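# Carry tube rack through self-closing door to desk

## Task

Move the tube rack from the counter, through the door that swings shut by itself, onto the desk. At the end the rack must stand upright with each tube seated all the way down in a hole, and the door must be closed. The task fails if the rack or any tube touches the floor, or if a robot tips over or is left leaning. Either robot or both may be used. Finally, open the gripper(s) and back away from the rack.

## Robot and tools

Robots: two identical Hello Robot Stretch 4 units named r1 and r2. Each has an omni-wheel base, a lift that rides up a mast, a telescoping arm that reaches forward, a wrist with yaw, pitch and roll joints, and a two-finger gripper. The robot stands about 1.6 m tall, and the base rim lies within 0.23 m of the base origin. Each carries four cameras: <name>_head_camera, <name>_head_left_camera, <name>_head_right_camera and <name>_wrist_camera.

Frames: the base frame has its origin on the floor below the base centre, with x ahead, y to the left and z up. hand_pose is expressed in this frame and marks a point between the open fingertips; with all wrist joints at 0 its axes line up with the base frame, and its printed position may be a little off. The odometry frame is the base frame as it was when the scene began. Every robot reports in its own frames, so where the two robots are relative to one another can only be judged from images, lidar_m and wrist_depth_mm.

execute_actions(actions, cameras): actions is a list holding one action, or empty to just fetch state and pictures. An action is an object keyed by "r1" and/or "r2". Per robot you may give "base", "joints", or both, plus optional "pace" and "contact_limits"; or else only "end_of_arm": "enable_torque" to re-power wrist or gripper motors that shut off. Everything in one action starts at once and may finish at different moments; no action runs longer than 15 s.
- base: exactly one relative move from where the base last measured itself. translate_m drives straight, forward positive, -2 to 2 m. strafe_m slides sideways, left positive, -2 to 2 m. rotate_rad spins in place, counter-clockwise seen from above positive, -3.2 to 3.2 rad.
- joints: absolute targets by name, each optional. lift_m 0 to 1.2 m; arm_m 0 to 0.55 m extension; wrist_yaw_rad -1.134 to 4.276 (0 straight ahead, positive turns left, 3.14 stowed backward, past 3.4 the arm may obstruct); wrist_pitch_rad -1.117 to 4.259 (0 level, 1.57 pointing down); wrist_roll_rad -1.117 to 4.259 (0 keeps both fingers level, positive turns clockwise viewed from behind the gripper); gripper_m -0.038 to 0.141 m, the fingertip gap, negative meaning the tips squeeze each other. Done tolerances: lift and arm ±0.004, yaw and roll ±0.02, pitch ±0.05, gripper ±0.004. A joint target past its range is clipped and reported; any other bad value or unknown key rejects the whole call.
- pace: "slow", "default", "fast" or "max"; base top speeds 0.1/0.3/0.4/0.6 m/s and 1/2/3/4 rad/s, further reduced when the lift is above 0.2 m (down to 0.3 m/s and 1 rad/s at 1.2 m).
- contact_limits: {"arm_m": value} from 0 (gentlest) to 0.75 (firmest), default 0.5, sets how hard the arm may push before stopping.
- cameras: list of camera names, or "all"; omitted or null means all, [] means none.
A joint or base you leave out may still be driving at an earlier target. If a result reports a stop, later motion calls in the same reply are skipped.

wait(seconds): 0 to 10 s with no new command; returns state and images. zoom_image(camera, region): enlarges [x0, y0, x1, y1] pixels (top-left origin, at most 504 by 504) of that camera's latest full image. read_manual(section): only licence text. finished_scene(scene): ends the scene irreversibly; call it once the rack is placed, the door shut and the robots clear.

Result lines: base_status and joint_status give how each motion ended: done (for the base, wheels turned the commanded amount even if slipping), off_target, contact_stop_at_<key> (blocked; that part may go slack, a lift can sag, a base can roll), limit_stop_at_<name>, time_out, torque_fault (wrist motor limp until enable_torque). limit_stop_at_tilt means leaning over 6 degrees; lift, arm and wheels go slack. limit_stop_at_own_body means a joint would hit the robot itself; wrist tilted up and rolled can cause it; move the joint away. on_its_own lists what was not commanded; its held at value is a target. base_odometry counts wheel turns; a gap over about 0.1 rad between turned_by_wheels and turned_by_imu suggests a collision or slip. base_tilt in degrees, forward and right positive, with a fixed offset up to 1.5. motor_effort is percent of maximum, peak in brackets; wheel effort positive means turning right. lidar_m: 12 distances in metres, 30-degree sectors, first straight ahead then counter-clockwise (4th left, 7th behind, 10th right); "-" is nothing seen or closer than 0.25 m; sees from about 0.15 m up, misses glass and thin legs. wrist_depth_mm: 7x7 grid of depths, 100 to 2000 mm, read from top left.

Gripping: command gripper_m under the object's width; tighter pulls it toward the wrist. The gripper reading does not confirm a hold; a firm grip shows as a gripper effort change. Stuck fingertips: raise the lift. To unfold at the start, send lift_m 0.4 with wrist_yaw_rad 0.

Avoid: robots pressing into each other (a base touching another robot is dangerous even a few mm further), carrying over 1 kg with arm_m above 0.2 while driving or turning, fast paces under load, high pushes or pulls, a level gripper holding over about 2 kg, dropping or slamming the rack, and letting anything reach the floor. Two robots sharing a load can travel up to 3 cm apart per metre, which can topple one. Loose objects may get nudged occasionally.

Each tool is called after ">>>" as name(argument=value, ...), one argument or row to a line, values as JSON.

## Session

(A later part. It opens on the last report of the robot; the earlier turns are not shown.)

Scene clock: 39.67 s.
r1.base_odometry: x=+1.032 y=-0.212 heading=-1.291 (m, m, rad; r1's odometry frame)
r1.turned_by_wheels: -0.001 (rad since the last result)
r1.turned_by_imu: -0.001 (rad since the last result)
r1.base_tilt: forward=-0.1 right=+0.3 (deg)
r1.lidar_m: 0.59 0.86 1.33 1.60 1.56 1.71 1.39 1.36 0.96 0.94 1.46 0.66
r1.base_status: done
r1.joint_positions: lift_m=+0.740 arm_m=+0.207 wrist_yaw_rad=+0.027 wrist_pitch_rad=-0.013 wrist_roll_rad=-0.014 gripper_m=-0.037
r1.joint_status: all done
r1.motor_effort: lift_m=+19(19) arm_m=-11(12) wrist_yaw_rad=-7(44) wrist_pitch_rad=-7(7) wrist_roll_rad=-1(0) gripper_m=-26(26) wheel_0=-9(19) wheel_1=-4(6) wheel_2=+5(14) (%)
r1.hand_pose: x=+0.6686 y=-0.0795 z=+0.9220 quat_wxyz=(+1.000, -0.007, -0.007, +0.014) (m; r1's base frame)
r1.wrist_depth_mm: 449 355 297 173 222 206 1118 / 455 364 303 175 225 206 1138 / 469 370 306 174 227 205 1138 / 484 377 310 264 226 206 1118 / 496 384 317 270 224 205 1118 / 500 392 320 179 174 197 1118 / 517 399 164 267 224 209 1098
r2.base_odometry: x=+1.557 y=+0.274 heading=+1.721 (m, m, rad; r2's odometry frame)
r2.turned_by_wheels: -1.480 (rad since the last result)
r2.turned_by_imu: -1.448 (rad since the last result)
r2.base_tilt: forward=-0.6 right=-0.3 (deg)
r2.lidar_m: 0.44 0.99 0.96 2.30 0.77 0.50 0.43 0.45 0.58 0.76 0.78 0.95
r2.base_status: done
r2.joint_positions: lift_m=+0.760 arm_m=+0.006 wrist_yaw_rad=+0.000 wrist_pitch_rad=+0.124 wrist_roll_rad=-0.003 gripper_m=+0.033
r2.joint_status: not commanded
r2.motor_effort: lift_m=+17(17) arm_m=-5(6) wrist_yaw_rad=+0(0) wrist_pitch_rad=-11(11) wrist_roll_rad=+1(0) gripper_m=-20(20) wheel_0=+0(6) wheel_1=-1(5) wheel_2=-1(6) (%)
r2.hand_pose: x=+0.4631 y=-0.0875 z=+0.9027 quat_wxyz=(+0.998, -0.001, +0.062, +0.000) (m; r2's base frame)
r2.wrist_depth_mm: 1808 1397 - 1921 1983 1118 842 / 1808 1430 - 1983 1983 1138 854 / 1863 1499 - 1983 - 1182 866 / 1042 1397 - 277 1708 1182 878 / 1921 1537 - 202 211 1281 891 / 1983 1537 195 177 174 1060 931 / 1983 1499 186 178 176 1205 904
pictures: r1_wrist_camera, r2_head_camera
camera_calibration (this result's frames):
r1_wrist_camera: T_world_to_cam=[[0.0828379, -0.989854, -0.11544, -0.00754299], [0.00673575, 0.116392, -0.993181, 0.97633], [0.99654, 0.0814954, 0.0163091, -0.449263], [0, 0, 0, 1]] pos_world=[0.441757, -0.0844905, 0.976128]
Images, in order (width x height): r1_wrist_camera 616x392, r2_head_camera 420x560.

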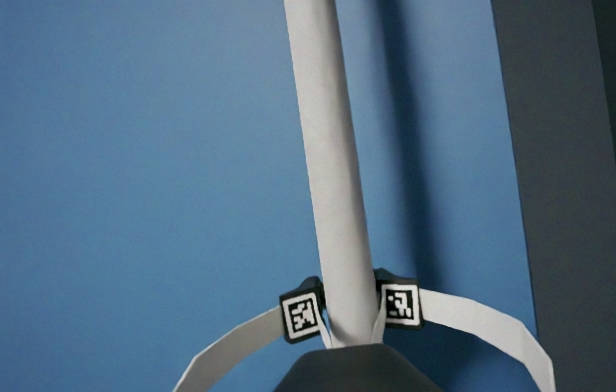

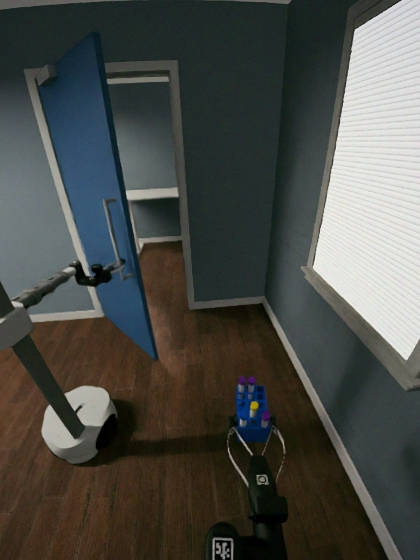

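>>> execute_actions(
  actions=[
    {"r1":{"base":{"strafe_m":0.11},"joints":{"arm_m":0.085,"wrist_yaw_rad":-0.015},"pace":"slow"},"r2":{"base":{"translate_m":0.8},"pace":"max"}},
  ],
  cameras=["r1_wrist_camera","r2_head_camera"],
)

Scene clock: 43.63 s.
r1.base_odometry: x=+1.138 y=-0.182 heading=-1.292 (m, m, rad; r1's odometry frame)
r1.turned_by_wheels: -0.001 (rad since the last result)
r1.turned_by_imu: -0.001 (rad since the last result)
r1.base_tilt: forward=+0.0 right=+0.4 (deg)
r1.lidar_m: 0.48 0.84 1.25 1.48 1.46 1.60 1.43 1.41 1.56 0.76 0.80 0.50
r1.base_status: done
r1.joint_positions: lift_m=+0.740 arm_m=+0.087 wrist_yaw_rad=-0.021 wrist_pitch_rad=-0.013 wrist_roll_rad=-0.014 gripper_m=-0.037
r1.joint_status: all done
r1.on_its_own: wrist_yaw_rad is at rest, and its effort (+18) is outside its rest range (-13 to +13)
r1.motor_effort: lift_m=+19(19) arm_m=-9(12) wrist_yaw_rad=+18(37) wrist_pitch_rad=-9(9) wrist_roll_rad=-1(0) gripper_m=-26(26) wheel_0=-11(17) wheel_1=-1(4) wheel_2=+1(12) (%)
r1.hand_pose: x=+0.5441 y=-0.0935 z=+0.9219 quat_wxyz=(+1.000, -0.007, -0.006, -0.011) (m; r1's base frame)
r1.wrist_depth_mm: 597 421 324 174 220 193 1336 / 609 430 329 173 224 193 1336 / 647 445 334 178 223 195 1308 / 683 455 343 276 224 198 1336 / 715 469 349 281 222 200 1308 / 732 488 359 180 172 189 759 / 750 500 163 281 223 206 1308
r2.base_odometry: x=+1.437 y=+1.065 heading=+1.721 (m, m, rad; r2's odometry frame)
r2.turned_by_wheels: +0.000 (rad since the last result)
r2.turned_by_imu: -0.005 (rad since the last result)
r2.base_tilt: forward=-0.6 right=-0.3 (deg)
r2.lidar_m: 0.42 1.35 0.82 0.78 2.11 1.37 1.23 1.15 0.66 0.59 0.61 0.78
r2.base_status: done
r2.joint_positions: lift_m=+0.760 arm_m=+0.006 wrist_yaw_rad=+0.000 wrist_pitch_rad=+0.124 wrist_roll_rad=-0.003 gripper_m=+0.033
r2.joint_status: not commanded
r2.motor_effort: lift_m=+18(18) arm_m=-5(5) wrist_yaw_rad=+0(0) wrist_pitch_rad=-11(11) wrist_roll_rad=+0(1) gripper_m=-19(19) wheel_0=-1(6) wheel_1=+0(7) wheel_2=+1(12) (%)
r2.hand_pose: x=+0.4631 y=-0.0874 z=+0.9027 quat_wxyz=(+0.998, -0.001, +0.062, +0.000) (m; r2's base frame)
r2.wrist_depth_mm: - - 1118 1138 1182 917 691 / - - 1118 1138 1182 946 691 / - - 1138 1160 1182 976 715 / - - 1160 279 1205 991 723 / - - 1160 203 211 1025 732 / - - 195 177 174 854 741 / - 1983 186 178 175 976 723
pictures: r1_wrist_camera, r2_head_camera
camera_calibration (this result's frames):
r1_wrist_camera: T_world_to_cam=[[0.0347342, -0.992701, -0.115492, 0.0148611], [0.0118907, 0.115964, -0.993182, 0.975817], [0.999326, 0.0331241, 0.0158318, -0.329628], [0, 0, 0, 1]] pos_world=[0.317287, -0.0874887, 0.976099]
Images, in order (width x height): r1_wrist_camera 616x392, r2_head_camera 420x560.

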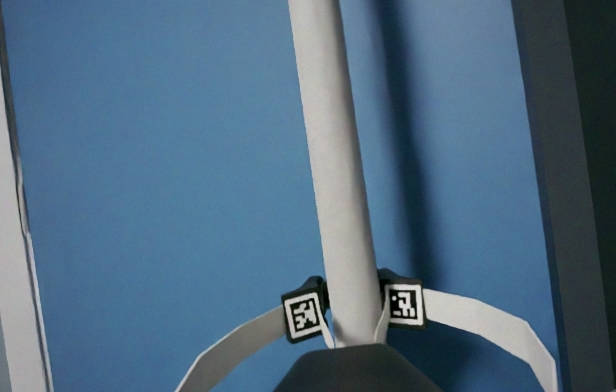

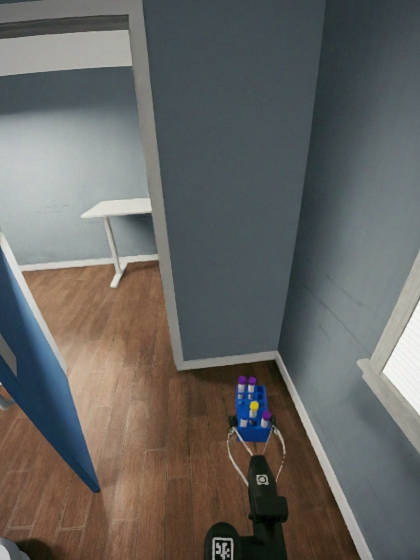

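>>> execute_actions(
  actions=[
    {"r2":{"base":{"rotate_rad":0.55},"pace":"fast"}},
  ],
  cameras=["r2_head_camera","r2_wrist_camera"],
)

Scene clock: 45.67 s.
r1.base_odometry: x=+1.138 y=-0.182 heading=-1.292 (m, m, rad; r1's odometry frame)
r1.turned_by_wheels: +0.000 (rad since the last result)
r1.turned_by_imu: +0.001 (rad since the last result)
r1.base_tilt: forward=-0.1 right=+0.4 (deg)
r1.lidar_m: 0.46 0.85 1.30 1.48 1.46 1.60 1.44 1.40 1.56 0.75 0.77 0.53
r1.base_status: not commanded
r1.joint_positions: lift_m=+0.740 arm_m=+0.087 wrist_yaw_rad=-0.021 wrist_pitch_rad=-0.013 wrist_roll_rad=-0.014 gripper_m=-0.037
r1.joint_status: not commanded
r1.on_its_own: wrist_yaw_rad is at rest, and its effort (+16) is outside its rest range (-13 to +13)
r1.motor_effort: lift_m=+19(19) arm_m=-9(9) wrist_yaw_rad=+16(17) wrist_pitch_rad=-9(9) wrist_roll_rad=-1(0) gripper_m=-24(23) wheel_0=-11(11) wheel_1=-1(1) wheel_2=+0(1) (%)
r1.hand_pose: x=+0.5441 y=-0.0935 z=+0.9219 quat_wxyz=(+1.000, -0.007, -0.006, -0.011) (m; r1's base frame)
r1.wrist_depth_mm: 597 421 324 174 220 193 1308 / 615 433 329 173 224 193 1308 / 647 445 336 178 224 195 1336 / 699 459 342 276 225 198 1308 / 715 473 351 281 222 200 1308 / 732 484 357 180 172 190 750 / 750 504 163 281 224 205 1308
r2.base_odometry: x=+1.437 y=+1.065 heading=+2.271 (m, m, rad; r2's odometry frame)
r2.turned_by_wheels: +0.550 (rad since the last result)
r2.turned_by_imu: +0.539 (rad since the last result)
r2.base_tilt: forward=-0.6 right=-0.3 (deg)
r2.lidar_m: 0.43 0.81 0.77 2.05 1.33 1.22 1.09 0.68 0.62 0.63 0.80 1.34
r2.base_status: done
r2.joint_positions: lift_m=+0.760 arm_m=+0.006 wrist_yaw_rad=+0.000 wrist_pitch_rad=+0.124 wrist_roll_rad=-0.003 gripper_m=+0.033
r2.joint_status: not commanded
r2.motor_effort: lift_m=+18(18) arm_m=-5(5) wrist_yaw_rad=-1(1) wrist_pitch_rad=-11(12) wrist_roll_rad=-1(2) gripper_m=-19(19) wheel_0=+2(8) wheel_1=+0(5) wheel_2=-1(10) (%)
r2.hand_pose: x=+0.4631 y=-0.0874 z=+0.9027 quat_wxyz=(+0.998, -0.001, +0.062, +0.000) (m; r2's base frame)
r2.wrist_depth_mm: 569 788 - - - 991 904 / 564 788 - - - 991 917 / 609 778 - - - 1025 931 / 627 750 1537 278 - 1042 946 / 634 723 1499 204 211 1042 946 / - 699 195 177 174 1025 960 / - 591 186 178 175 1060 976
pictures: r2_head_camera, r2_wrist_camera
camera_calibration (this result's frames):
r2_wrist_camera: T_world_to_cam=[[0.0621526, -0.996603, -0.0540327, -0.0503306], [-0.0851123, 0.0486477, -0.995183, 1.00776], [0.994431, 0.0664521, -0.0817996, -0.156327], [0, 0, 0, 1]] pos_world=[0.244357, -0.0887964, 0.987395]
Images, in order (width x height): r2_head_camera 420x560, r2_wrist_camera 616x392.

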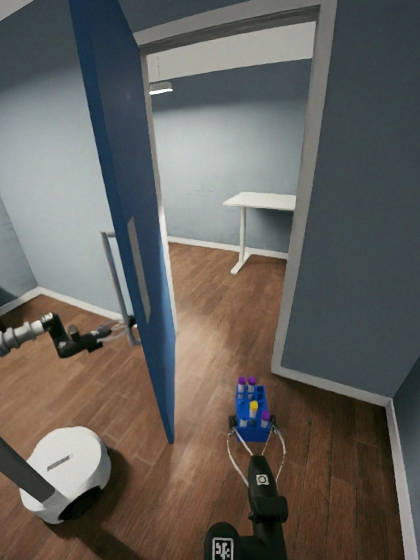

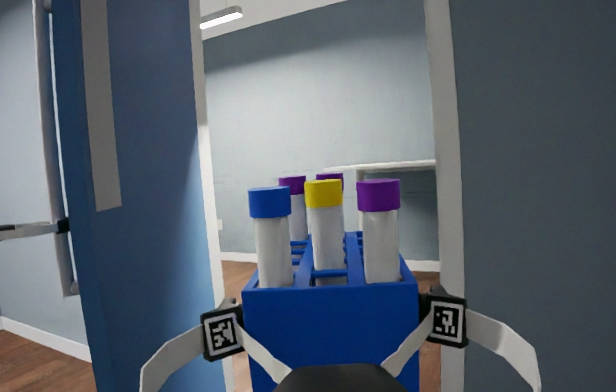

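>>> execute_actions(
  actions=[
    {"r2":{"base":{"translate_m":1.85},"joints":{"lift_m":1.0},"pace":"fast"}},
  ],
  cameras=["r2_head_camera","r2_wrist_camera"],
)

Scene clock: 52.30 s.
r1.base_odometry: x=+1.138 y=-0.182 heading=-1.292 (m, m, rad; r1's odometry frame)
r1.turned_by_wheels: +0.000 (rad since the last result)
r1.turned_by_imu: +0.002 (rad since the last result)
r1.base_tilt: forward=-0.1 right=+0.4 (deg)
r1.lidar_m: 0.48 0.85 1.30 1.49 1.48 1.61 1.41 1.40 1.56 1.58 1.58 0.54
r1.base_status: not commanded
r1.joint_positions: lift_m=+0.740 arm_m=+0.087 wrist_yaw_rad=-0.021 wrist_pitch_rad=-0.013 wrist_roll_rad=-0.014 gripper_m=-0.037
r1.joint_status: not commanded
r1.on_its_own: wrist_yaw_rad is at rest, and its effort (+17) is outside its rest range (-13 to +13)
r1.motor_effort: lift_m=+20(19) arm_m=-9(9) wrist_yaw_rad=+17(19) wrist_pitch_rad=-9(10) wrist_roll_rad=-1(1) gripper_m=-23(26) wheel_0=-11(11) wheel_1=-1(1) wheel_2=+0(0) (%)
r1.hand_pose: x=+0.5441 y=-0.0935 z=+0.9219 quat_wxyz=(+1.000, -0.007, -0.006, -0.011) (m; r1's base frame)
r1.wrist_depth_mm: 585 421 322 175 220 193 1366 / 609 430 329 173 224 193 1308 / 654 442 336 179 224 195 1308 / 691 459 343 276 226 198 1336 / 715 473 351 281 222 200 1308 / 723 484 359 180 172 190 750 / 741 504 163 281 224 206 1281
r2.base_odometry: x=+0.246 y=+2.480 heading=+2.271 (m, m, rad; r2's odometry frame)
r2.turned_by_wheels: +0.000 (rad since the last result)
r2.turned_by_imu: -0.011 (rad since the last result)
r2.base_tilt: forward=-0.6 right=-0.3 (deg)
r2.lidar_m: 0.43 2.24 1.85 0.41 0.44 0.55 2.32 0.58 0.57 1.35 1.10 0.99
r2.base_status: done
r2.joint_positions: lift_m=+1.000 arm_m=+0.006 wrist_yaw_rad=+0.000 wrist_pitch_rad=+0.124 wrist_roll_rad=-0.003 gripper_m=+0.033
r2.joint_status: all done
r2.motor_effort: lift_m=+21(20) arm_m=-5(5) wrist_yaw_rad=+0(1) wrist_pitch_rad=-11(11) wrist_roll_rad=+0(0) gripper_m=-19(18) wheel_0=+1(11) wheel_1=+0(7) wheel_2=+0(9) (%)
r2.hand_pose: x=+0.4631 y=-0.0874 z=+1.1425 quat_wxyz=(+0.998, -0.001, +0.062, +0.000) (m; r2's base frame)
r2.wrist_depth_mm: - - 1921 1708 1537 1366 1281 / - - 1921 1708 1576 1397 1281 / - - 1983 1756 1576 1397 1281 / - - - 278 1537 1430 1308 / - - - 203 211 1042 976 / - - 195 177 174 699 723 / - - 186 178 176 1499 1366
pictures: r2_head_camera, r2_wrist_camera
camera_calibration (this result's frames):
r2_wrist_camera: T_world_to_cam=[[0.0620489, -0.99661, -0.0540295, -0.0373589], [-0.0850589, 0.0486566, -0.995187, 1.24638], [0.994442, 0.0663459, -0.0817514, -0.13676], [0, 0, 0, 1]] pos_world=[0.244334, -0.0888036, 1.22719]
Images, in order (width x height): r2_head_camera 420x560, r2_wrist_camera 616x392.

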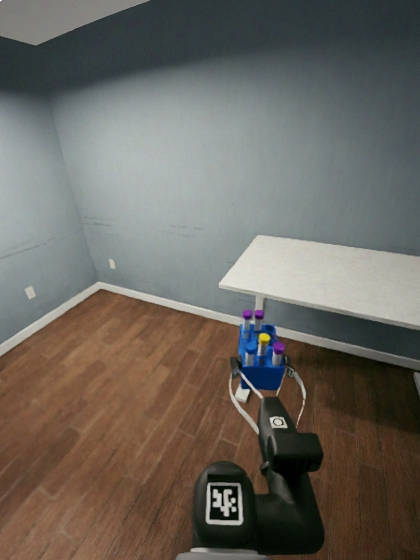

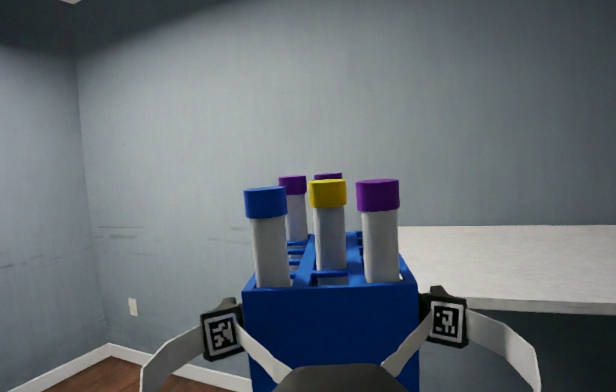

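>>> execute_actions(
  actions=[
    {"r1":{"base":{"strafe_m":-0.10},"joints":{"arm_m":0.207},"pace":"slow"},"r2":{"base":{"rotate_rad":-0.48},"joints":{"arm_m":0.35,"lift_m":0.91},"pace":"default"}},
  ],
  cameras=[],
)

>>> execute_actions(
  actions=[
    {"r1":{"base":{"strafe_m":-0.065},"joints":{"arm_m":0.34},"pace":"slow"},"r2":{"base":{"translate_m":0.37},"pace":"fast"}},
  ],
  cameras=["r1_wrist_camera","r2_head_camera","r2_wrist_camera"],
)

Scene clock: 55.40 s.
r1.base_odometry: x=+1.042 y=-0.210 heading=-1.291 (m, m, rad; r1's odometry frame)
r1.turned_by_wheels: +0.000 (rad since the last result)
r1.turned_by_imu: +0.001 (rad since the last result)
r1.base_tilt: forward=-0.1 right=+0.4 (deg)
r1.lidar_m: 0.61 0.88 1.32 1.60 1.56 1.71 1.39 1.37 1.53 1.49 1.47 0.68
r1.base_status: done
r1.joint_positions: lift_m=+0.740 arm_m=+0.207 wrist_yaw_rad=-0.009 wrist_pitch_rad=-0.013 wrist_roll_rad=-0.014 gripper_m=-0.037
r1.joint_status: all done
r1.on_its_own: wrist_yaw_rad is at rest, and its effort (-16) is outside its rest range (-13 to +13)
r1.motor_effort: lift_m=+20(19) arm_m=-1(9) wrist_yaw_rad=-16(33) wrist_pitch_rad=-8(9) wrist_roll_rad=+0(0) gripper_m=-23(21) wheel_0=-4(7) wheel_1=-4(6) wheel_2=+9(9) (%)
r1.hand_pose: x=+0.6657 y=-0.0901 z=+0.9219 quat_wxyz=(+1.000, -0.007, -0.007, -0.005) (m; r1's base frame)
r1.wrist_depth_mm: 418 343 290 173 222 208 1182 / 424 349 293 175 225 210 1205 / 439 355 300 174 227 209 1205 / 452 362 303 262 227 208 1160 / 459 368 309 265 228 209 1160 / 462 373 312 181 176 198 1160 / 477 384 161 178 225 211 1160
r2.base_odometry: x=+0.246 y=+2.480 heading=+1.791 (m, m, rad; r2's odometry frame)
r2.turned_by_wheels: -0.480 (rad since the last result)
r2.turned_by_imu: -0.469 (rad since the last result)
r2.base_tilt: forward=-0.6 right=-0.3 (deg)
r2.lidar_m: 0.85 1.01 2.32 1.32 0.43 0.44 0.51 0.88 0.54 0.56 1.35 1.07
r2.base_status: done
r2.joint_positions: lift_m=+0.910 arm_m=+0.349 wrist_yaw_rad=+0.000 wrist_pitch_rad=+0.123 wrist_roll_rad=-0.003 gripper_m=+0.033
r2.joint_status: all done
r2.motor_effort: lift_m=+16(18) arm_m=+5(4) wrist_yaw_rad=-1(1) wrist_pitch_rad=-10(11) wrist_roll_rad=+1(0) gripper_m=-19(17) wheel_0=-1(7) wheel_1=+0(5) wheel_2=+0(6) (%)
r2.hand_pose: x=+0.8063 y=-0.0874 z=+1.0529 quat_wxyz=(+0.998, -0.001, +0.062, +0.000) (m; r2's base frame)
r2.wrist_depth_mm: 1182 1182 1205 1229 1229 1255 1229 / 1182 1205 1205 1229 1229 1281 1255 / 1229 1229 1229 1229 1255 1255 1281 / 1229 1229 1229 277 1160 1281 1308 / 1255 931 842 204 211 683 627 / 535 521 195 177 174 455 484 / 1281 627 186 178 175 1336 1336
pictures: none
No camera images: the call's "cameras" was empty. Leave "cameras" out to get every camera's image.

Scene clock: 58.00 s.
r1.base_odometry: x=+0.980 y=-0.228 heading=-1.292 (m, m, rad; r1's odometry frame)
r1.turned_by_wheels: +0.000 (rad since the last result)
r1.turned_by_imu: +0.001 (rad since the last result)
r1.base_tilt: forward=+0.0 right=+0.3 (deg)
r1.lidar_m: 0.74 0.92 1.37 1.65 1.61 1.70 1.37 1.35 1.50 1.43 1.41 1.51
r1.base_status: done
r1.joint_positions: lift_m=+0.740 arm_m=+0.340 wrist_yaw_rad=-0.012 wrist_pitch_rad=-0.014 wrist_roll_rad=-0.014 gripper_m=-0.037
r1.joint_status: all done
r1.motor_effort: lift_m=+19(19) arm_m=-1(1) wrist_yaw_rad=-8(53) wrist_pitch_rad=-6(8) wrist_roll_rad=-1(1) gripper_m=-23(25) wheel_0=-5(10) wheel_1=-3(7) wheel_2=+6(13) (%)
r1.hand_pose: x=+0.7985 y=-0.0909 z=+0.9221 quat_wxyz=(+1.000, -0.007, -0.007, -0.006) (m; r1's base frame)
r1.wrist_depth_mm: 327 297 268 176 229 976 1060 / 332 300 271 175 229 960 1060 / 336 303 274 174 231 946 1060 / 343 307 277 178 232 224 1042 / 343 309 278 254 231 226 1025 / 345 312 281 179 175 216 1042 / 351 314 160 179 229 223 1025
r2.base_odometry: x=+0.165 y=+2.841 heading=+1.790 (m, m, rad; r2's odometry frame)
r2.turned_by_wheels: +0.000 (rad since the last result)
r2.turned_by_imu: -0.002 (rad since the last result)
r2.base_tilt: forward=-0.5 right=-0.3 (deg)
r2.lidar_m: 0.62 0.63 1.83 2.41 0.90 0.69 0.80 0.80 0.74 1.29 1.00 0.67
r2.base_status: done
r2.joint_positions: lift_m=+0.910 arm_m=+0.349 wrist_yaw_rad=+0.000 wrist_pitch_rad=+0.123 wrist_roll_rad=-0.003 gripper_m=+0.033
r2.joint_status: not commanded
r2.motor_effort: lift_m=+15(16) arm_m=+4(4) wrist_yaw_rad=+1(0) wrist_pitch_rad=-11(11) wrist_roll_rad=+0(0) gripper_m=-19(19) wheel_0=-1(4) wheel_1=-1(5) wheel_2=+0(10) (%)
r2.hand_pose: x=+0.8064 y=-0.0874 z=+1.0529 quat_wxyz=(+0.998, -0.001, +0.062, +0.000) (m; r2's base frame)
r2.wrist_depth_mm: 831 842 854 854 866 878 878 / 842 842 854 854 866 878 891 / 854 866 866 878 878 891 891 / 866 866 878 277 891 904 904 / 878 878 891 203 211 683 634 / 535 521 195 177 175 421 415 / 384 359 186 178 175 298 -
pictures: r1_wrist_camera, r2_head_camera, r2_wrist_camera
camera_calibration (this result's frames):
r1_wrist_camera: T_world_to_cam=[[0.043599, -0.992321, -0.115748, 0.00175811], [0.0115788, 0.116352, -0.993141, 0.972948], [0.998982, 0.0419597, 0.0165627, -0.583568], [0, 0, 0, 1]] pos_world=[0.571632, -0.0869733, 0.976143]
r2_wrist_camera: T_world_to_cam=[[0.0620889, -0.996607, -0.0540258, -0.0635278], [-0.0850155, 0.0486525, -0.995191, 1.18638], [0.994443, 0.0663834, -0.0817063, -0.485536], [0, 0, 0, 1]] pos_world=[0.587643, -0.088801, 1.13757]
Images, in order (width x height): r1_wrist_camera 616x392, r2_head_camera 420x560, r2_wrist_camera 616x392.

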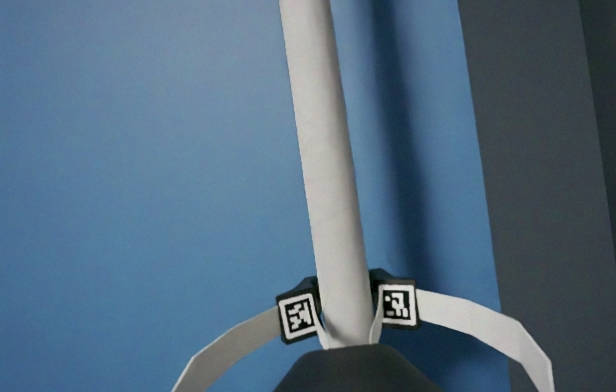

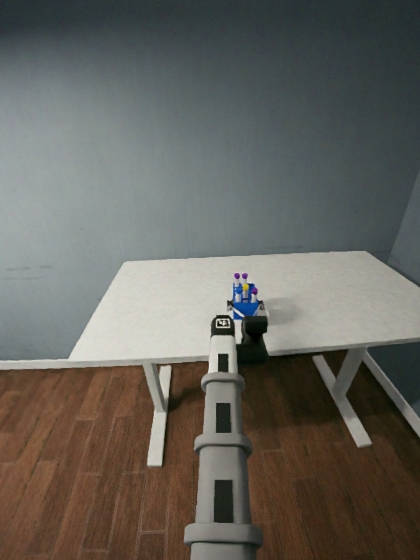

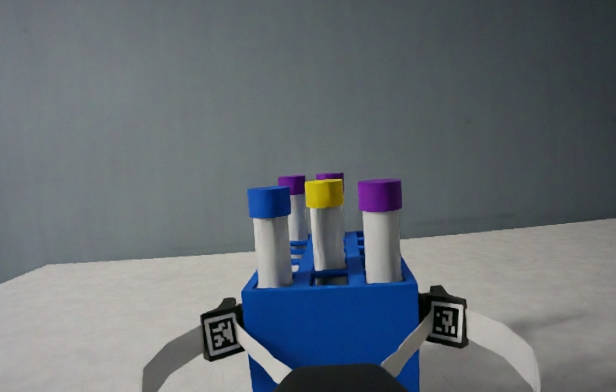

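>>> execute_actions(
  actions=[
    {"r1":{"base":{"strafe_m":-0.025},"joints":{"arm_m":0.42},"pace":"slow"},"r2":{"joints":{"lift_m":0.860},"pace":"slow"}},
  ],
  cameras=["r2_wrist_camera"],
)

Scene clock: 60.50 s.
r1.base_odometry: x=+0.956 y=-0.235 heading=-1.292 (m, m, rad; r1's odometry frame)
r1.turned_by_wheels: +0.000 (rad since the last result)
r1.turned_by_imu: +0.000 (rad since the last result)
r1.base_tilt: forward=-0.1 right=+0.3 (deg)
r1.lidar_m: 0.81 0.98 1.35 1.65 1.65 1.70 1.36 1.33 1.47 1.43 1.38 1.54
r1.base_status: done
r1.joint_positions: lift_m=+0.740 arm_m=+0.420 wrist_yaw_rad=-0.012 wrist_pitch_rad=-0.014 wrist_roll_rad=-0.014 gripper_m=-0.037
r1.joint_status: all done
r1.motor_effort: lift_m=+19(19) arm_m=-2(3) wrist_yaw_rad=-8(30) wrist_pitch_rad=-6(7) wrist_roll_rad=-1(1) gripper_m=-25(23) wheel_0=-7(7) wheel_1=-4(10) wheel_2=+6(10) (%)
r1.hand_pose: x=+0.8786 y=-0.0909 z=+0.9221 quat_wxyz=(+1.000, -0.007, -0.007, -0.006) (m; r1's base frame)
r1.wrist_depth_mm: 298 278 260 175 232 866 976 / 300 281 262 176 234 878 946 / 301 281 264 174 235 866 960 / 306 285 266 250 234 866 946 / 306 285 266 252 235 866 960 / 307 287 267 180 175 224 917 / 310 289 160 179 234 229 931
r2.base_odometry: x=+0.165 y=+2.841 heading=+1.790 (m, m, rad; r2's odometry frame)
r2.turned_by_wheels: +0.000 (rad since the last result)
r2.turned_by_imu: +0.001 (rad since the last result)
r2.base_tilt: forward=-0.5 right=-0.3 (deg)
r2.lidar_m: 0.62 0.62 1.83 2.42 0.91 0.69 0.78 0.76 0.75 1.30 0.99 0.67
r2.base_status: not commanded
r2.joint_positions: lift_m=+0.860 arm_m=+0.349 wrist_yaw_rad=+0.000 wrist_pitch_rad=+0.123 wrist_roll_rad=-0.003 gripper_m=+0.033
r2.joint_status: all done
r2.motor_effort: lift_m=+16(16) arm_m=+5(5) wrist_yaw_rad=-1(0) wrist_pitch_rad=-11(11) wrist_roll_rad=+0(2) gripper_m=-19(19) wheel_0=-1(1) wheel_1=+0(1) wheel_2=+0(0) (%)
r2.hand_pose: x=+0.8064 y=-0.0874 z=+1.0029 quat_wxyz=(+0.998, -0.001, +0.062, +0.000) (m; r2's base frame)
r2.wrist_depth_mm: 831 831 854 854 854 866 878 / 842 842 854 854 878 878 878 / 854 854 878 866 878 891 904 / 866 866 878 278 878 891 904 / 723 676 621 203 211 496 466 / 387 379 195 177 174 306 298 / 281 262 186 178 175 217 -
pictures: r2_wrist_camera
camera_calibration (this result's frames):
r2_wrist_camera: T_world_to_cam=[[0.0620891, -0.996607, -0.0540258, -0.0662281], [-0.0850153, 0.0486525, -0.995191, 1.13664], [0.994443, 0.0663835, -0.0817061, -0.489621], [0, 0, 0, 1]] pos_world=[0.587644, -0.088801, 1.08759]
Images, in order (width x height): r2_wrist_camera 616x392.

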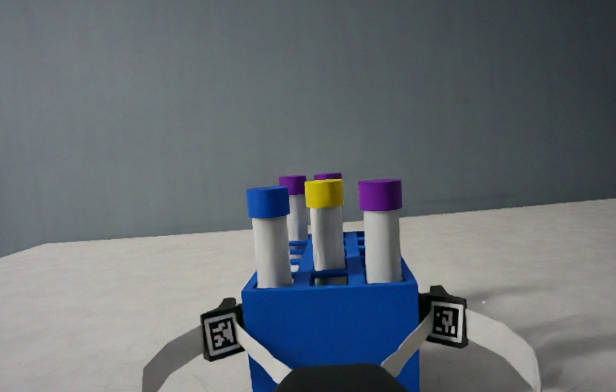

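>>> execute_actions(
  actions=[
    {"r1":{"base":{"strafe_m":-0.015},"joints":{"arm_m":0.5},"pace":"slow"},"r2":{"joints":{"gripper_m":0.13,"lift_m":0.859}}},
  ],
  cameras=["r2_wrist_camera"],
)

>>> execute_actions(
  actions=[
    {"r1":{"joints":{"gripper_m":0.08}},"r2":{"joints":{"arm_m":0.01}}},
  ],
  cameras=["r2_wrist_camera","r1_wrist_camera"],
)

Scene clock: 63.30 s.
r1.base_odometry: x=+0.941 y=-0.240 heading=-1.293 (m, m, rad; r1's odometry frame)
r1.turned_by_wheels: -0.001 (rad since the last result)
r1.turned_by_imu: +0.000 (rad since the last result)
r1.base_tilt: forward=+0.0 right=+0.3 (deg)
r1.lidar_m: 0.89 1.04 1.39 1.69 1.67 1.70 1.34 1.33 1.48 1.41 1.37 1.56
r1.base_status: done
r1.joint_positions: lift_m=+0.740 arm_m=+0.500 wrist_yaw_rad=-0.013 wrist_pitch_rad=-0.014 wrist_roll_rad=-0.014 gripper_m=-0.037
r1.joint_status: all done
r1.motor_effort: lift_m=+19(19) arm_m=-2(5) wrist_yaw_rad=-4(25) wrist_pitch_rad=-6(6) wrist_roll_rad=+0(0) gripper_m=-23(26) wheel_0=-9(11) wheel_1=-6(8) wheel_2=+4(8) (%)
r1.hand_pose: x=+0.9585 y=-0.0912 z=+0.9222 quat_wxyz=(+1.000, -0.007, -0.007, -0.007) (m; r1's base frame)
r1.wrist_depth_mm: 273 263 252 174 236 788 878 / 272 263 255 175 236 788 866 / 276 265 256 174 238 788 854 / 276 265 255 247 238 768 854 / 276 266 256 248 237 768 854 / 276 267 257 181 174 234 842 / 278 267 160 179 237 236 842
r2.base_odometry: x=+0.165 y=+2.841 heading=+1.790 (m, m, rad; r2's odometry frame)
r2.turned_by_wheels: +0.000 (rad since the last result)
r2.turned_by_imu: +0.001 (rad since the last result)
r2.base_tilt: forward=-0.6 right=-0.3 (deg)
r2.lidar_m: 0.63 0.64 1.85 2.42 0.92 0.67 0.75 0.77 0.76 1.29 1.01 0.68
r2.base_status: not commanded
r2.joint_positions: lift_m=+0.859 arm_m=+0.349 wrist_yaw_rad=+0.000 wrist_pitch_rad=+0.122 wrist_roll_rad=-0.003 gripper_m=+0.130
r2.joint_status: all done
r2.motor_effort: lift_m=+15(18) arm_m=+4(4) wrist_yaw_rad=-1(1) wrist_pitch_rad=-8(10) wrist_roll_rad=+0(0) gripper_m=+1(21) wheel_0=-1(1) wheel_1=+0(0) wheel_2=+0(0) (%)
r2.hand_pose: x=+0.8064 y=-0.0874 z=+1.0022 quat_wxyz=(+0.998, -0.001, +0.061, +0.000) (m; r2's base frame)
r2.wrist_depth_mm: 831 842 842 854 866 866 878 / 842 854 854 866 878 878 891 / 842 866 866 878 891 891 891 / 866 866 878 296 891 904 904 / 723 683 627 220 214 496 466 / 387 379 218 191 187 204 300 / 281 270 243 169 190 228 -
pictures: r2_wrist_camera
camera_calibration (this result's frames):
r2_wrist_camera: T_world_to_cam=[[0.0621467, -0.996607, -0.0539597, -0.0663792], [-0.0839525, 0.0486528, -0.995281, 1.13521], [0.99453, 0.0663835, -0.0806441, -0.490848], [0, 0, 0, 1]] pos_world=[0.587592, -0.088801, 1.08669]
Images, in order (width x height): r2_wrist_camera 616x392.

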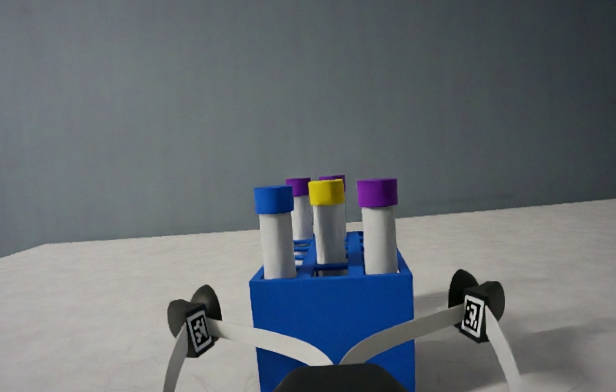

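Scene clock: 65.43 s.
r1.base_odometry: x=+0.941 y=-0.239 heading=-1.292 (m, m, rad; r1's odometry frame)
r1.turned_by_wheels: +0.001 (rad since the last result)
r1.turned_by_imu: +0.001 (rad since the last result)
r1.base_tilt: forward=-0.1 right=+0.4 (deg)
r1.lidar_m: 1.12 1.14 1.35 1.70 1.66 1.69 1.37 1.32 1.48 1.40 1.37 1.54
r1.base_status: not commanded
r1.joint_positions: lift_m=+0.740 arm_m=+0.500 wrist_yaw_rad=-0.015 wrist_pitch_rad=-0.014 wrist_roll_rad=-0.014 gripper_m=+0.080
r1.joint_status: all done
r1.motor_effort: lift_m=+19(19) arm_m=-2(2) wrist_yaw_rad=-2(30) wrist_pitch_rad=-6(6) wrist_roll_rad=-1(0) gripper_m=-3(23) wheel_0=-3(10) wheel_1=-1(6) wheel_2=+0(6) (%)
r1.hand_pose: x=+0.9584 y=-0.0916 z=+0.9221 quat_wxyz=(+1.000, -0.007, -0.007, -0.007) (m; r1's base frame)
r1.wrist_depth_mm: 427 436 449 459 723 788 866 / 430 436 445 455 715 788 866 / 424 436 449 455 715 778 854 / 427 433 445 455 707 778 854 / 427 433 449 459 466 768 842 / 421 433 439 455 469 741 831 / 424 433 445 455 469 750 842
r2.base_odometry: x=+0.165 y=+2.841 heading=+1.790 (m, m, rad; r2's odometry frame)
r2.turned_by_wheels: +0.000 (rad since the last result)
r2.turned_by_imu: +0.001 (rad since the last result)
r2.base_tilt: forward=-0.6 right=-0.3 (deg)
r2.lidar_m: 0.62 0.63 1.82 2.41 0.92 0.68 0.70 0.76 0.76 1.29 1.02 0.67
r2.base_status: not commanded
r2.joint_positions: lift_m=+0.859 arm_m=+0.011 wrist_yaw_rad=+0.000 wrist_pitch_rad=+0.122 wrist_roll_rad=-0.003 gripper_m=+0.130
r2.joint_status: all done
r2.motor_effort: lift_m=+15(15) arm_m=-6(5) wrist_yaw_rad=+0(1) wrist_pitch_rad=-8(8) wrist_roll_rad=+0(1) gripper_m=+2(0) wheel_0=-1(1) wheel_1=+0(0) wheel_2=+0(0) (%)
r2.hand_pose: x=+0.4681 y=-0.0874 z=+1.0022 quat_wxyz=(+0.998, -0.001, +0.061, +0.000) (m; r2's base frame)
r2.wrist_depth_mm: 1160 1182 1182 1182 1205 1229 1229 / 1160 1182 1182 1205 1229 1229 1255 / 1182 1205 1205 1205 1229 1229 1255 / 1205 1182 1229 634 1229 1182 1042 / 741 699 647 535 535 504 473 / 436 424 229 433 421 204 1308 / 1229 1042 1281 169 1281 1308 1308
pictures: r1_wrist_camera, r2_wrist_camera
camera_calibration (this result's frames):
r1_wrist_camera: T_world_to_cam=[[0.0412553, -0.992457, -0.115446, -0.00392807], [0.0119534, 0.116026, -0.993174, 0.970848], [0.999077, 0.0395938, 0.0166499, -0.743624], [0, 0, 0, 1]] pos_world=[0.731494, -0.0870992, 0.976149]
r2_wrist_camera: T_world_to_cam=[[0.0620059, -0.996616, -0.0539537, -0.0453381], [-0.0838495, 0.0486651, -0.995289, 1.1068], [0.994547, 0.0662378, -0.0805483, -0.154541], [0, 0, 0, 1]] pos_world=[0.249315, -0.0888109, 1.0867]
Images, in order (width x height): r1_wrist_camera 616x392, r2_wrist_camera 616x392.

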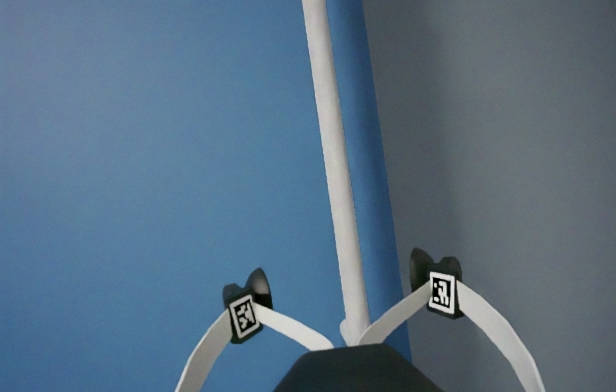

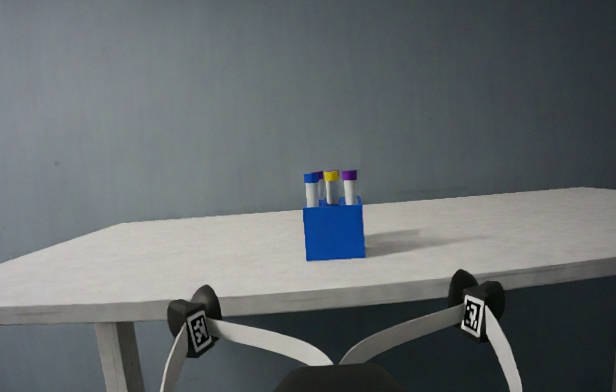

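>>> wait(
  seconds=3,
)

Scene clock: 68.63 s.
r1.base_odometry: x=+0.941 y=-0.239 heading=-1.292 (m, m, rad; r1's odometry frame)
r1.turned_by_wheels: +0.000 (rad since the last result)
r1.turned_by_imu: +0.001 (rad since the last result)
r1.base_tilt: forward=-0.1 right=+0.3 (deg)
r1.lidar_m: 1.22 1.20 1.38 1.67 1.65 1.67 1.35 1.33 1.46 1.36 1.37 1.54
r1.base_status: not commanded
r1.joint_positions: lift_m=+0.740 arm_m=+0.500 wrist_yaw_rad=-0.015 wrist_pitch_rad=-0.014 wrist_roll_rad=-0.014 gripper_m=+0.080
r1.joint_status: all done
r1.motor_effort: lift_m=+19(19) arm_m=-2(2) wrist_yaw_rad=-1(30) wrist_pitch_rad=-6(6) wrist_roll_rad=+1(0) gripper_m=+1(23) wheel_0=-3(10) wheel_1=-1(6) wheel_2=+0(6) (%)
r1.hand_pose: x=+0.9584 y=-0.0916 z=+0.9221 quat_wxyz=(+1.000, -0.007, -0.007, -0.007) (m; r1's base frame)
r1.wrist_depth_mm: 521 554 603 654 715 809 878 / 521 549 597 640 715 788 878 / 517 554 597 634 715 788 854 / 517 549 591 627 707 768 854 / 512 544 585 627 676 778 842 / 512 544 564 615 668 732 842 / 508 539 564 603 699 741 831
r2.base_odometry: x=+0.165 y=+2.841 heading=+1.790 (m, m, rad; r2's odometry frame)
r2.turned_by_wheels: +0.000 (rad since the last result)
r2.turned_by_imu: +0.001 (rad since the last result)
r2.base_tilt: forward=-0.6 right=-0.3 (deg)
r2.lidar_m: 0.62 0.63 1.85 2.40 0.91 0.68 0.64 0.66 0.75 1.30 1.03 0.66
r2.base_status: not commanded
r2.joint_positions: lift_m=+0.859 arm_m=+0.011 wrist_yaw_rad=+0.000 wrist_pitch_rad=+0.122 wrist_roll_rad=-0.003 gripper_m=+0.130
r2.joint_status: all done
r2.motor_effort: lift_m=+15(15) arm_m=-5(5) wrist_yaw_rad=+1(1) wrist_pitch_rad=-7(8) wrist_roll_rad=-1(1) gripper_m=+1(0) wheel_0=-1(1) wheel_1=+0(0) wheel_2=+0(0) (%)
r2.hand_pose: x=+0.4681 y=-0.0874 z=+1.0022 quat_wxyz=(+0.998, -0.001, +0.061, +0.000) (m; r2's base frame)
r2.wrist_depth_mm: 1160 1182 1182 1182 1182 1229 1229 / 1182 1205 1205 1205 1205 1229 1229 / 1205 1182 1205 1205 1229 1229 1255 / 1205 1205 1229 634 1255 1182 1060 / 741 691 647 535 535 508 469 / 436 424 230 430 418 204 1308 / 1255 1025 1255 169 1281 1308 1308
wait: 3.00 s; at rest by 0.07 s
pictures: r1_head_camera, r1_head_left_camera, r1_head_right_camera, r1_wrist_camera, r2_head_camera, r2_head_left_camera, r2_head_right_camera, r2_wrist_camera
camera_calibration (this result's frames):
r1_wrist_camera: T_world_to_cam=[[0.0412554, -0.992457, -0.115446, -0.003928], [0.0119533, 0.116026, -0.993174, 0.970848], [0.999077, 0.0395938, 0.0166498, -0.743623], [0, 0, 0, 1]] pos_world=[0.731494, -0.0870992, 0.976149]
r2_wrist_camera: T_world_to_cam=[[0.0620061, -0.996616, -0.0539537, -0.0453381], [-0.0838496, 0.048665, -0.995289, 1.1068], [0.994547, 0.066238, -0.0805483, -0.154541], [0, 0, 0, 1]] pos_world=[0.249315, -0.0888109, 1.0867]
Images, in order (width x height): r1_head_camera 420x560, r1_head_left_camera 420x672, r1_head_right_camera 420x672, r1_wrist_camera 616x392, r2_head_camera 420x560, r2_head_left_camera 420x672, r2_head_right_camera 420x672, r2_wrist_camera 616x392.

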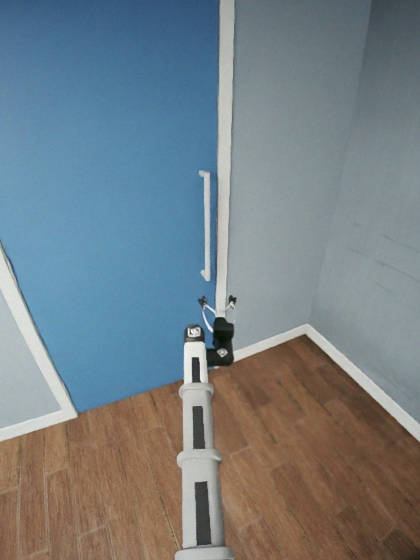

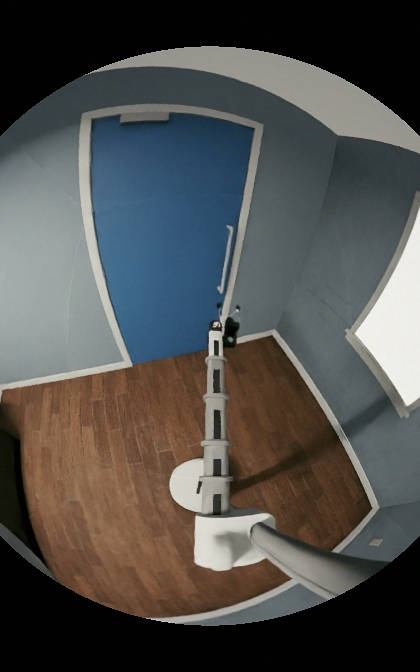

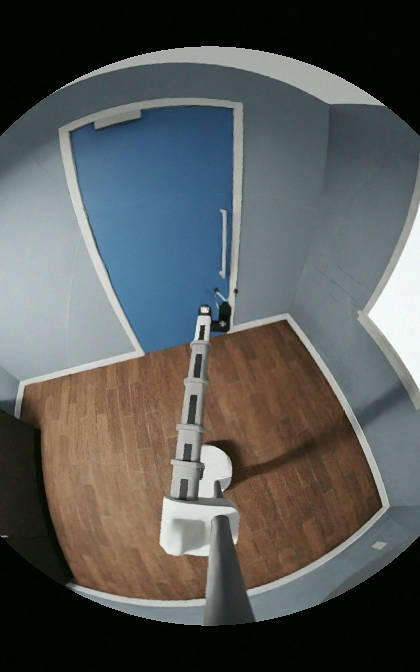

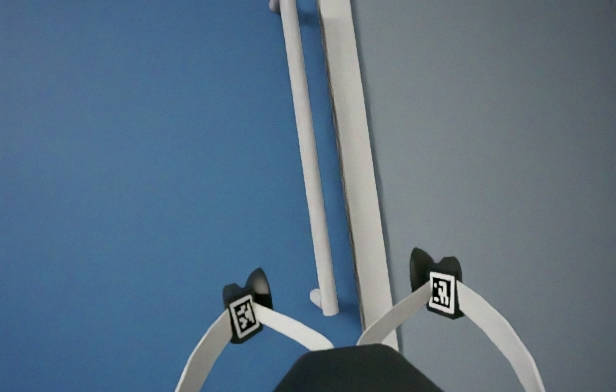

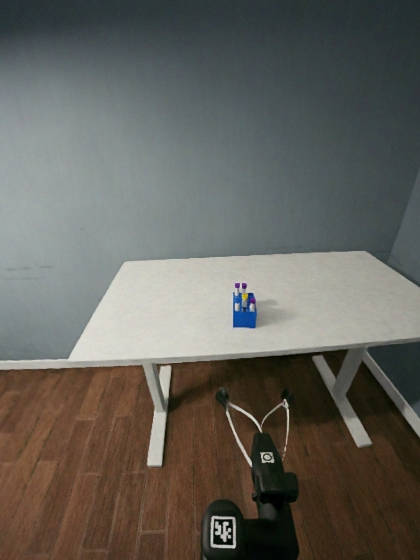

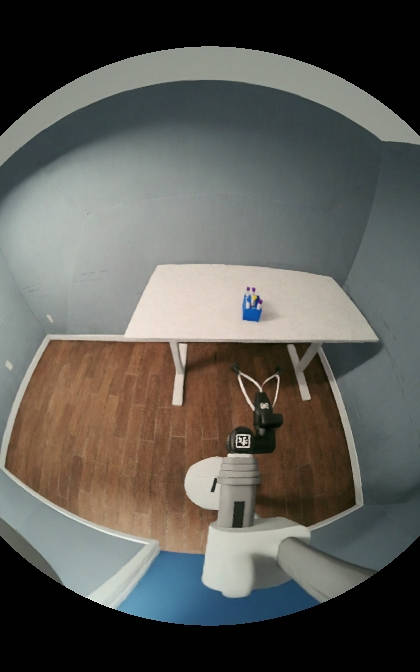

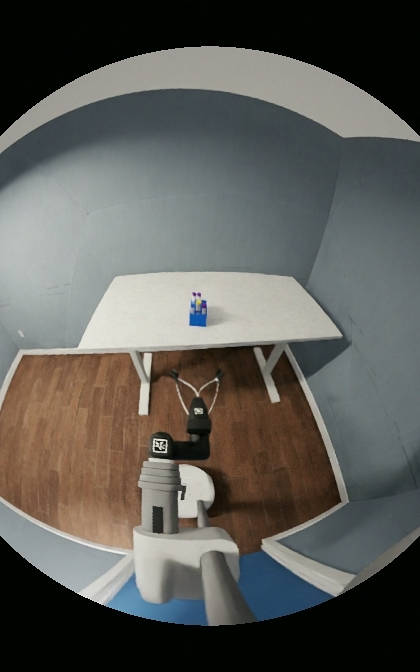

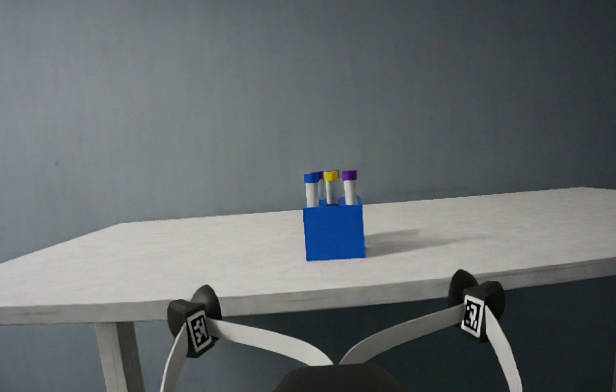

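>>> wait(
  seconds=2,
)

>>> finished_scene(
  scene=2,
)

Scene clock: 70.83 s.
r1.base_odometry: x=+0.941 y=-0.239 heading=-1.292 (m, m, rad; r1's odometry frame)
r1.turned_by_wheels: +0.000 (rad since the last result)
r1.turned_by_imu: +0.001 (rad since the last result)
r1.base_tilt: forward=-0.1 right=+0.3 (deg)
r1.lidar_m: 1.23 1.23 1.38 1.69 1.66 1.69 1.37 1.34 1.45 1.39 1.35 1.54
r1.base_status: not commanded
r1.joint_positions: lift_m=+0.740 arm_m=+0.500 wrist_yaw_rad=-0.015 wrist_pitch_rad=-0.014 wrist_roll_rad=-0.014 gripper_m=+0.080
r1.joint_status: all done
r1.motor_effort: lift_m=+19(19) arm_m=-2(2) wrist_yaw_rad=+0(30) wrist_pitch_rad=-6(6) wrist_roll_rad=-1(0) gripper_m=+0(23) wheel_0=-2(10) wheel_1=-1(6) wheel_2=+0(6) (%)
r1.hand_pose: x=+0.9584 y=-0.0916 z=+0.9221 quat_wxyz=(+1.000, -0.007, -0.007, -0.007) (m; r1's base frame)
r1.wrist_depth_mm: 530 564 615 654 715 798 878 / 525 559 609 654 715 788 866 / 521 559 609 640 715 778 866 / 521 554 591 634 699 768 842 / 517 549 591 640 676 768 842 / 517 554 580 627 668 741 842 / 508 549 580 615 699 741 842
r2.base_odometry: x=+0.165 y=+2.841 heading=+1.790 (m, m, rad; r2's odometry frame)
r2.turned_by_wheels: +0.000 (rad since the last result)
r2.turned_by_imu: +0.001 (rad since the last result)
r2.base_tilt: forward=-0.6 right=-0.3 (deg)
r2.lidar_m: 0.62 0.63 1.86 2.42 0.91 0.69 0.63 0.65 0.75 1.30 1.02 0.66
r2.base_status: not commanded
r2.joint_positions: lift_m=+0.859 arm_m=+0.011 wrist_yaw_rad=+0.000 wrist_pitch_rad=+0.122 wrist_roll_rad=-0.003 gripper_m=+0.130
r2.joint_status: all done
r2.motor_effort: lift_m=+15(15) arm_m=-5(5) wrist_yaw_rad=+0(1) wrist_pitch_rad=-8(8) wrist_roll_rad=+0(1) gripper_m=-1(0) wheel_0=+0(1) wheel_1=+0(0) wheel_2=+0(0) (%)
r2.hand_pose: x=+0.4681 y=-0.0874 z=+1.0022 quat_wxyz=(+0.998, -0.001, +0.061, +0.000) (m; r2's base frame)
r2.wrist_depth_mm: 1182 1160 1182 1182 1205 1229 1229 / 1160 1205 1182 1205 1229 1205 1229 / 1160 1205 1229 1205 1229 1255 1255 / 1182 1229 1229 640 1229 1182 1060 / 741 691 647 535 530 508 473 / 436 424 229 430 418 205 1308 / 1255 1042 1255 168 1308 1308 1336
wait: 2.00 s; at rest by 0.07 s
pictures: r1_head_camera, r1_head_left_camera, r1_head_right_camera, r1_wrist_camera, r2_head_camera, r2_head_left_camera, r2_head_right_camera, r2_wrist_camera
camera_calibration (this result's frames):
r1_wrist_camera: T_world_to_cam=[[0.0412553, -0.992457, -0.115446, -0.00392797], [0.0119531, 0.116026, -0.993174, 0.970848], [0.999077, 0.0395938, 0.0166496, -0.743623], [0, 0, 0, 1]] pos_world=[0.731494, -0.0870992, 0.976149]
r2_wrist_camera: T_world_to_cam=[[0.0620061, -0.996616, -0.0539538, -0.045338], [-0.0838495, 0.0486651, -0.995289, 1.1068], [0.994547, 0.066238, -0.0805483, -0.154541], [0, 0, 0, 1]] pos_world=[0.249315, -0.0888109, 1.0867]
Images, in order (width x height): r1_head_camera 420x560, r1_head_left_camera 420x672, r1_head_right_camera 420x672, r1_wrist_camera 616x392, r2_head_camera 420x560, r2_head_left_camera 420x672, r2_head_right_camera 420x672, r2_wrist_camera 616x392.

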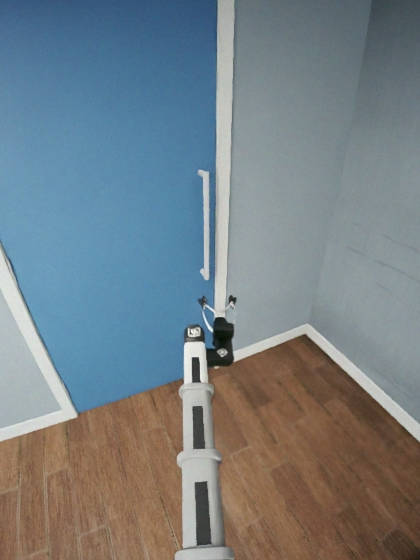

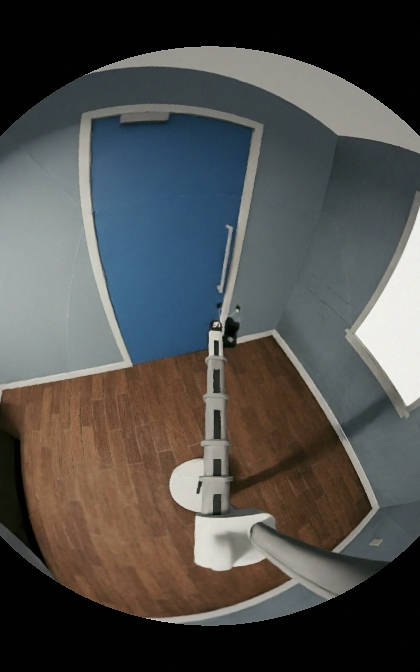

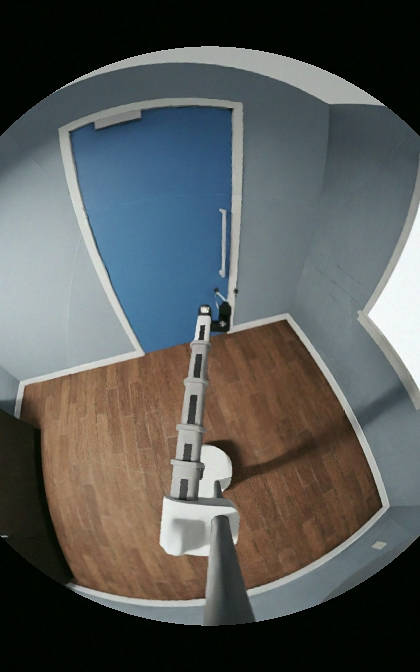

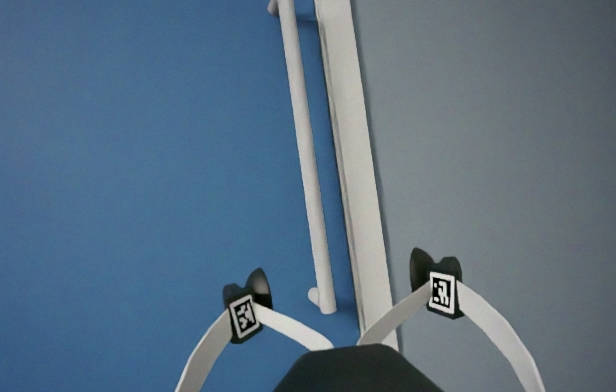

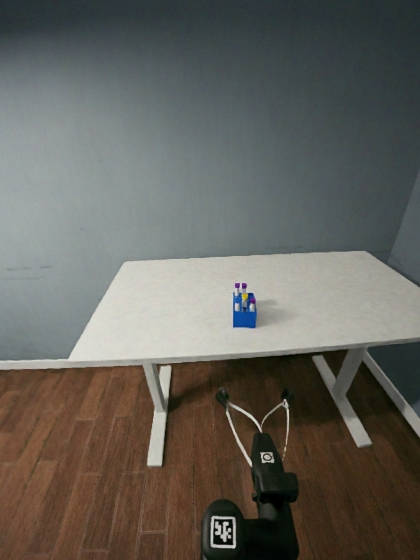

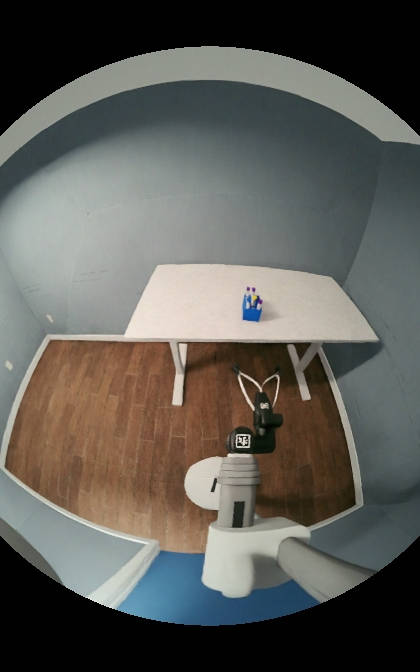

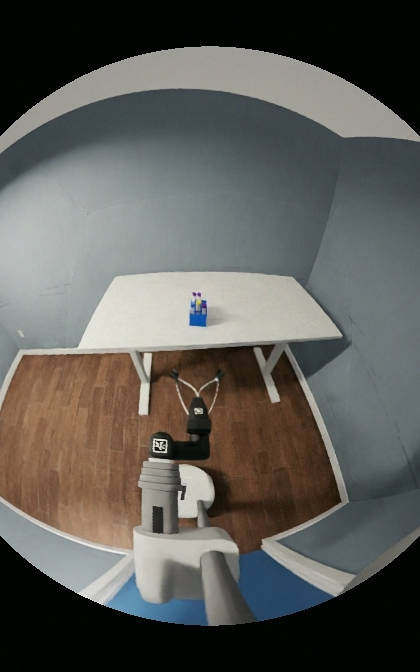

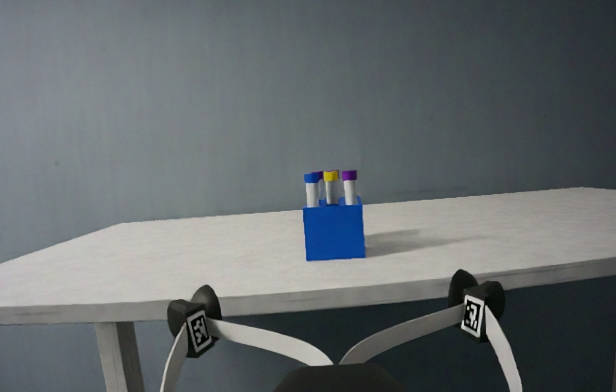

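The scene is finished: the task was done.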